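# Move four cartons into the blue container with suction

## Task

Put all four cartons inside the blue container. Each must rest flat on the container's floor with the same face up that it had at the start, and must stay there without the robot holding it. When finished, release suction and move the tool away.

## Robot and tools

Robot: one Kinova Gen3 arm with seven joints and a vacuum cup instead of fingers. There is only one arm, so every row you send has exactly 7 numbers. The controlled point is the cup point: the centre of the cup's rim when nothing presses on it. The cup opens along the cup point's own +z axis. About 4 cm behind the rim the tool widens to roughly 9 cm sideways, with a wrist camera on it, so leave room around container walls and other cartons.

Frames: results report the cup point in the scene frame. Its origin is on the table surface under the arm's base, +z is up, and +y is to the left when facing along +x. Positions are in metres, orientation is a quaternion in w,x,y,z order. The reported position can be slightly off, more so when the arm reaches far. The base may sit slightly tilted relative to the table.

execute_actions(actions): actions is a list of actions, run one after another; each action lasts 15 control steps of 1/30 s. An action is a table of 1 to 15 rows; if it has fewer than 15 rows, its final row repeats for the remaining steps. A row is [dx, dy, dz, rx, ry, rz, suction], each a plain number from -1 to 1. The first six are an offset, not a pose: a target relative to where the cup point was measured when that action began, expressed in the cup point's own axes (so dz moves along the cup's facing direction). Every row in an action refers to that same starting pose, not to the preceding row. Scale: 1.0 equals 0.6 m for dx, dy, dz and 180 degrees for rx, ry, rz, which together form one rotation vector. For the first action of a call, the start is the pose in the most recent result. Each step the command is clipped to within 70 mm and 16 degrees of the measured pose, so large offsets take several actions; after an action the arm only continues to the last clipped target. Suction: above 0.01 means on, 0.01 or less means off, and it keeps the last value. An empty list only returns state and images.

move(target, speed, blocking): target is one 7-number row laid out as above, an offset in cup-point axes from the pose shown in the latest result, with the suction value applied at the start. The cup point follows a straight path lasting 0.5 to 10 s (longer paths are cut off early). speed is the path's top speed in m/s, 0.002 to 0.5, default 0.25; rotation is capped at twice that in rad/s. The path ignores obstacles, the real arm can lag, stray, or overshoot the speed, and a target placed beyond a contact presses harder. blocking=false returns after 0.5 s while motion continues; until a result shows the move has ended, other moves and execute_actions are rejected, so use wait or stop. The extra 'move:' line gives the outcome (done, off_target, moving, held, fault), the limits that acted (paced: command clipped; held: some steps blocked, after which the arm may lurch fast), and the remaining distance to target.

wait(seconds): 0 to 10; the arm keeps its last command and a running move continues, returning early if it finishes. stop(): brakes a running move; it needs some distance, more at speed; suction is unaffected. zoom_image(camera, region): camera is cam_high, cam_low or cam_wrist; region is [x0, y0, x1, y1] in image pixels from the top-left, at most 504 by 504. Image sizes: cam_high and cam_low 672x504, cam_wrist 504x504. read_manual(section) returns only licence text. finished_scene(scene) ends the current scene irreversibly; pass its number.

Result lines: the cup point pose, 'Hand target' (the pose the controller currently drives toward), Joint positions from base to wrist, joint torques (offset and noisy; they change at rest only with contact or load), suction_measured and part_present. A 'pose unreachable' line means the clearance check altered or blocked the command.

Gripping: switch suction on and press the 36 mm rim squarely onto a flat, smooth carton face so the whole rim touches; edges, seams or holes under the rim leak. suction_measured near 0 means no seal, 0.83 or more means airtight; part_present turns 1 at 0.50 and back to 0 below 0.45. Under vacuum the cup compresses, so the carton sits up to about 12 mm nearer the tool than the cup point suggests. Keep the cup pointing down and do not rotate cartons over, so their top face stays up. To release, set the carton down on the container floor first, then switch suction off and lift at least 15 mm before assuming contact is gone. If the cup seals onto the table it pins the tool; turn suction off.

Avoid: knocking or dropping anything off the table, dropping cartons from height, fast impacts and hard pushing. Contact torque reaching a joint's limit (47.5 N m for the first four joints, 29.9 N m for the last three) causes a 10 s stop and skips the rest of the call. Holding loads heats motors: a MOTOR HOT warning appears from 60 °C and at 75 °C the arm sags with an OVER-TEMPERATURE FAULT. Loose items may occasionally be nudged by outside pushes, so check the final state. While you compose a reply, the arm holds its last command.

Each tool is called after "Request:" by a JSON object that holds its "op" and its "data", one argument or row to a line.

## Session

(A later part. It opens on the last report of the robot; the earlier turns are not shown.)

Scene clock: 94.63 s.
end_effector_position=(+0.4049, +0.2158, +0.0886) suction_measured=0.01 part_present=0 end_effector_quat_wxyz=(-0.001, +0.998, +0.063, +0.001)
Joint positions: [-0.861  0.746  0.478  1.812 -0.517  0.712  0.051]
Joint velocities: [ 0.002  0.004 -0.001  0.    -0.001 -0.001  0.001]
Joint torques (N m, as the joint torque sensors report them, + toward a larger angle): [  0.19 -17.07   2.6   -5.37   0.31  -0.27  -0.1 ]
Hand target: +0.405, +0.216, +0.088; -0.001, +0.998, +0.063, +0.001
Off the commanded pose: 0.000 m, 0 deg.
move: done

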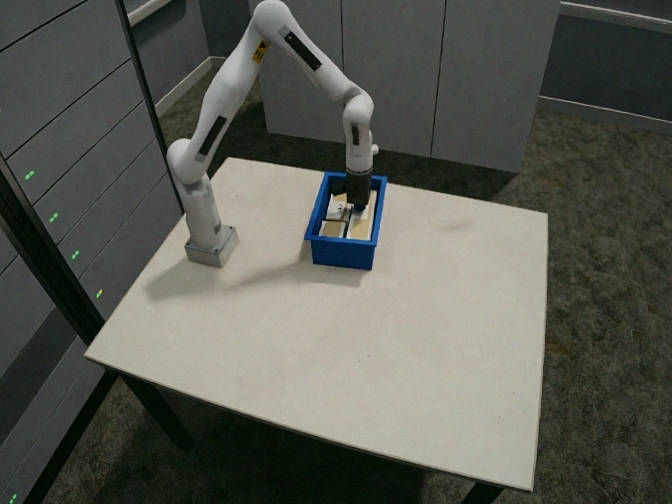

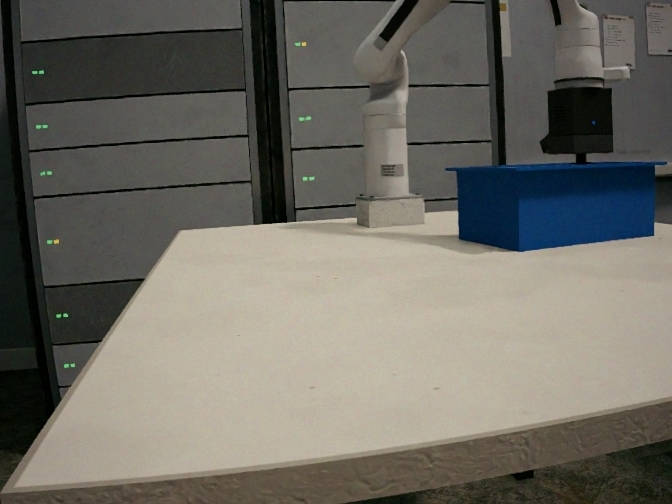

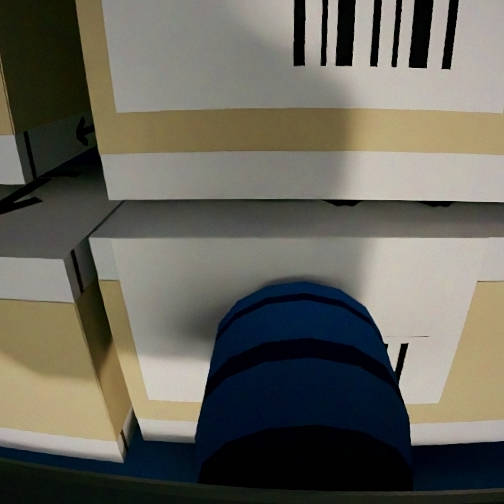

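Request:
{"op": "move", "data": {
  "target": [0,0,0.018,0,0,0,1],
  "speed": 0.02
}}

Request:
{"op": "move", "data": {
  "target": [-0.005,0,0.005,0,0,0,1],
  "speed": 0.02
}}

Request:
{"op": "move", "data": {
  "target": [0,0,0.016,0,0,0,1],
  "speed": 0.015
}}

Scene clock: 96.57 s.
end_effector_position=(+0.4049, +0.2160, +0.0779) suction_measured=0.81 part_present=1 end_effector_quat_wxyz=(-0.001, +0.998, +0.063, +0.001)
Joint positions: [-0.852  0.765  0.463  1.817 -0.53   0.687  0.061]
Joint velocities: [ 0.002  0.     0.001 -0.     0.005 -0.003  0.001]
Joint torques (N m, as the joint torque sensors report them, + toward a larger angle): [  0.85 -17.8    3.17  -5.78   0.05  -0.27  -0.29]
Hand target: +0.405, +0.216, +0.078; -0.001, +0.998, +0.063, +0.001
Off the commanded pose: 0.000 m, 0 deg.
move: done

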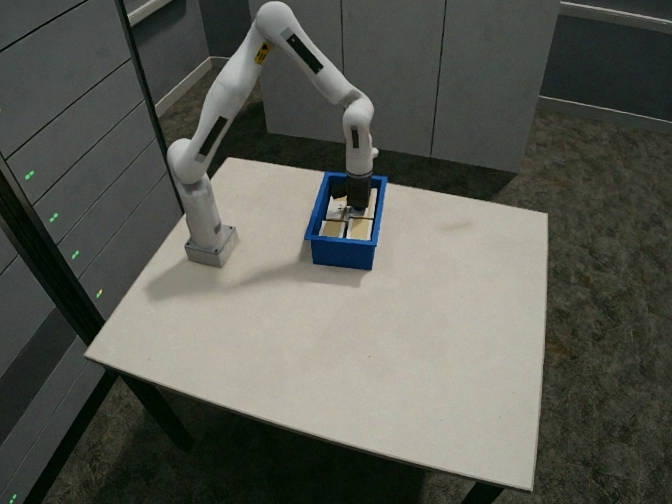

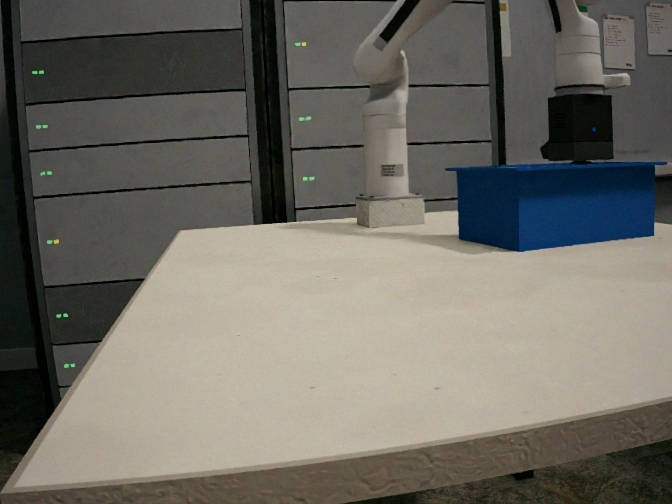

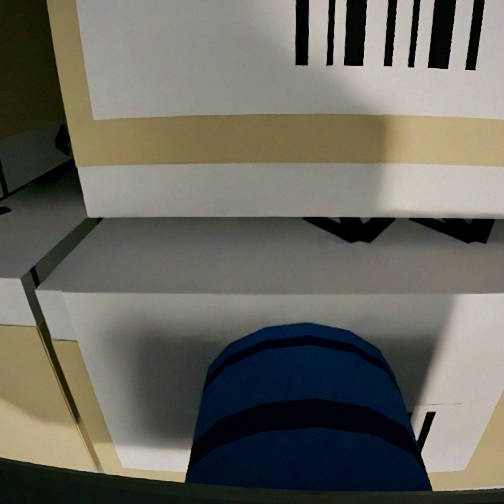

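Scene clock: 97.27 s.
end_effector_position=(+0.4020, +0.2156, +0.0749) suction_measured=0.90 part_present=1 end_effector_quat_wxyz=(-0.001, +0.998, +0.063, +0.001)
Joint positions: [-0.852  0.766  0.459  1.828 -0.535  0.674  0.064]
Joint velocities: [-0.     0.    -0.001  0.002 -0.001 -0.002  0.001]
Joint torques (N m, as the joint torque sensors report them, + toward a larger angle): [  0.25 -18.36   3.09  -5.28   0.1    0.11  -0.16]
Hand target: +0.402, +0.216, +0.075; -0.001, +0.998, +0.063, +0.001
Off the commanded pose: 0.000 m, 0 deg.
move: done

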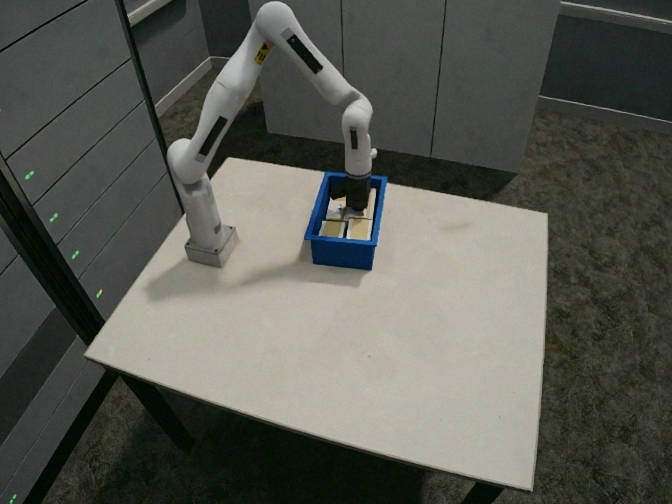

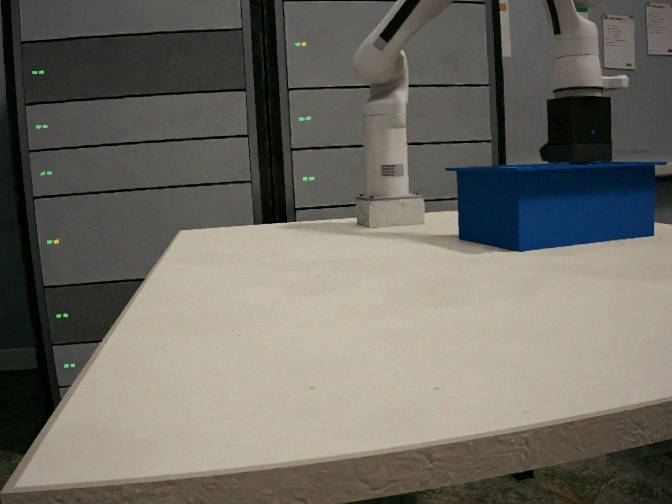

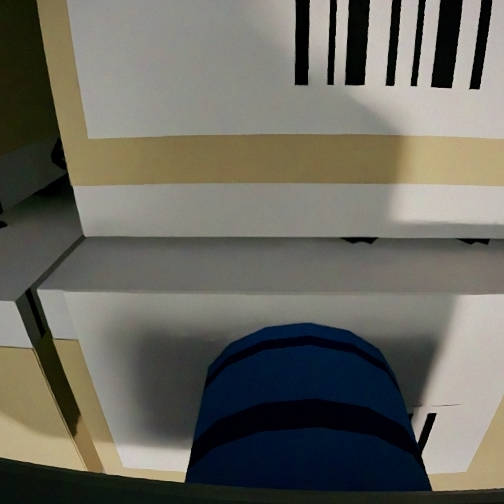

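Scene clock: 98.13 s.
end_effector_position=(+0.4026, +0.2159, +0.0674) suction_measured=0.90 part_present=1 end_effector_quat_wxyz=(-0.002, +0.998, +0.063, +0.002)
Joint positions: [-0.844  0.779  0.446  1.832 -0.546  0.654  0.074]
Joint velocities: [ 0.002  0.001 -0.002  0.001 -0.001 -0.003  0.002]
Joint torques (N m, as the joint torque sensors report them, + toward a larger angle): [  0.46 -15.54   2.36  -5.5   -0.17  -1.02  -0.26]
Hand target: +0.402, +0.216, +0.065; -0.001, +0.998, +0.063, +0.001
Off the commanded pose: 0.002 m, 0 deg.
move: done

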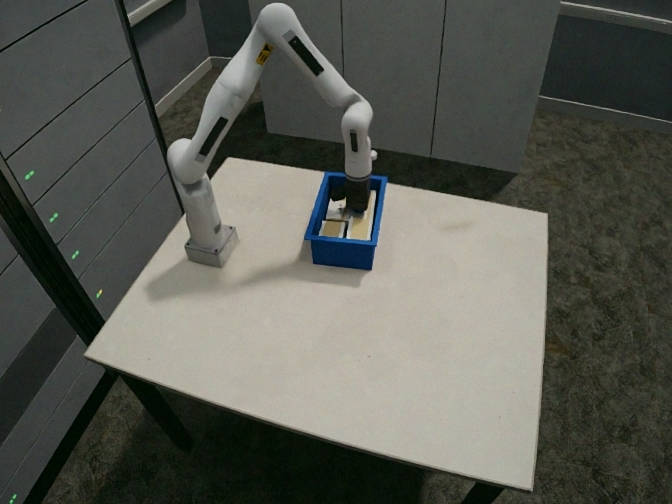

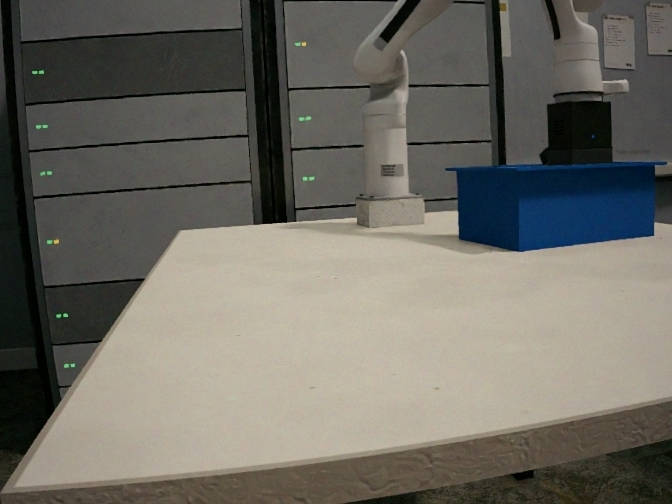

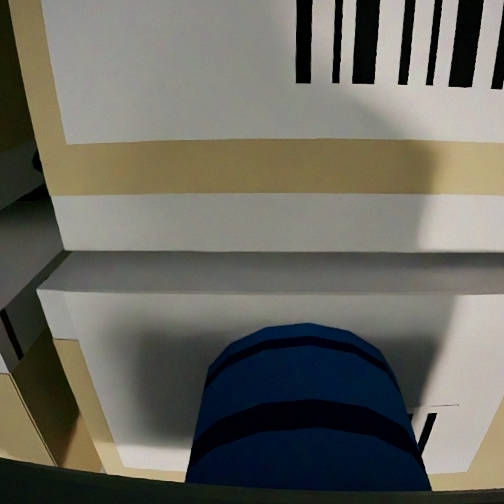

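Request:
{"op": "execute_actions", "data": {
  "actions": [
    [[0,0,-0.012,0,0,0,0]]
  ]
}}

Request:
{"op": "move", "data": {
  "target": [0,0,-0.2,0,0,0,0]
}}

Request:
{"op": "finished_scene", "data": {
  "scene": 1
}}

Scene clock: 101.23 s.
end_effector_position=(+0.4032, +0.2164, +0.0759) suction_measured=0.01 part_present=0 end_effector_quat_wxyz=(-0.003, +0.998, +0.063, +0.003)
Joint positions: [-0.85   0.763  0.457  1.829 -0.537  0.671  0.067]
Joint velocities: [-0.    -0.001 -0.001 -0.    -0.     0.    -0.   ]
Joint torques (N m, as the joint torque sensors report them, + toward a larger angle): [  0.67 -15.35   2.35  -4.53   0.04  -0.51  -0.19]
Hand target: +0.403, +0.216, +0.075; -0.002, +0.998, +0.063, +0.002
Off the commanded pose: 0.002 m, 0 deg.

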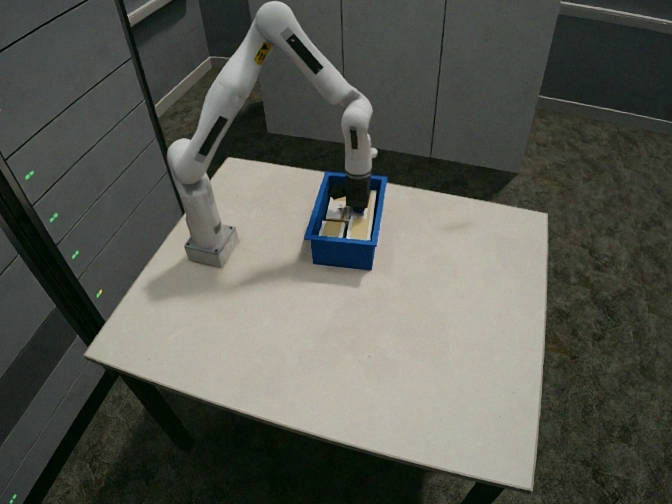

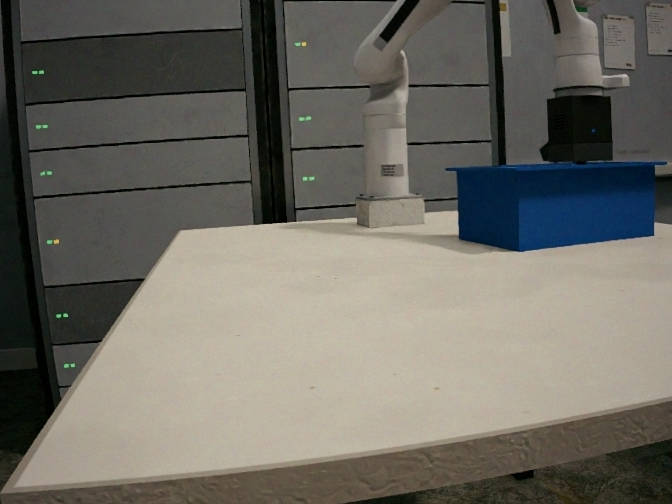

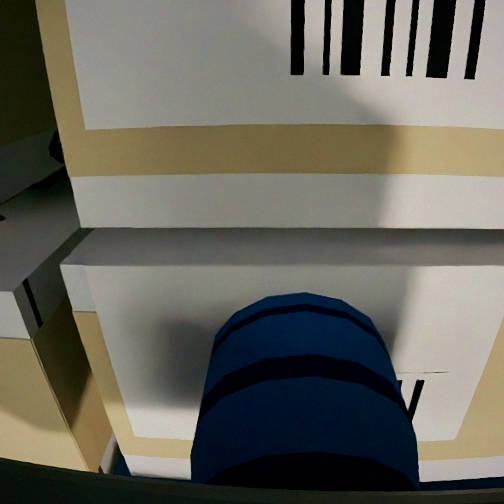

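Scene clock: 102.27 s.
end_effector_position=(+0.4025, +0.2157, +0.1956) suction_measured=0.01 part_present=0 end_effector_quat_wxyz=(-0.003, +0.998, +0.063, +0.003)
Joint positions: [-0.933  0.563  0.583  1.722 -0.382  0.967 -0.06 ]
Joint velocities: [-0.003 -0.003  0.001 -0.001  0.001  0.002 -0.001]
Joint torques (N m, as the joint torque sensors report them, + toward a larger angle): [  0.31 -15.13   2.85  -6.82   0.12  -0.1   -0.11]
Hand target: +0.402, +0.216, +0.196; -0.003, +0.998, +0.063, +0.003
Off the commanded pose: 0.000 m, 0 deg.
move: done

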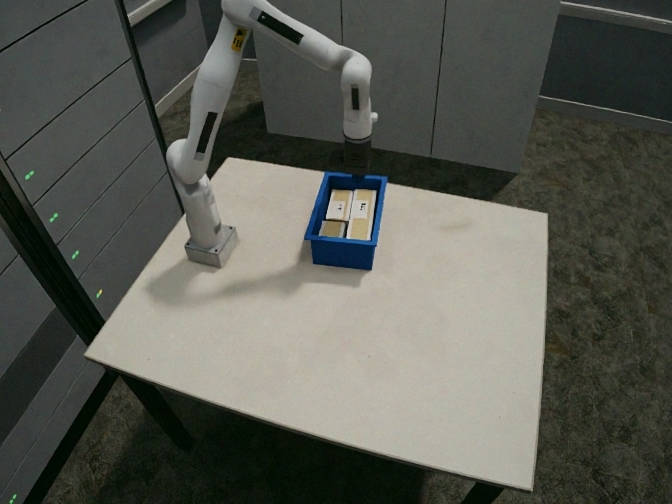

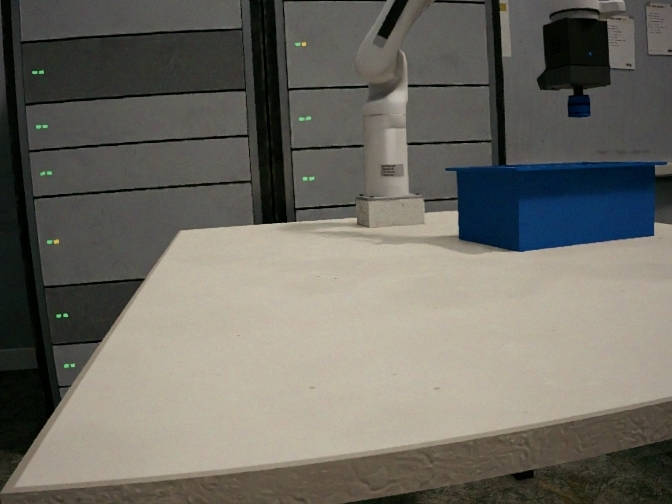

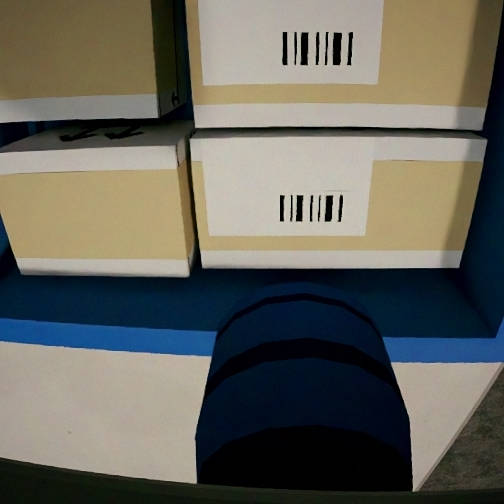

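The scene is finished: the task was done.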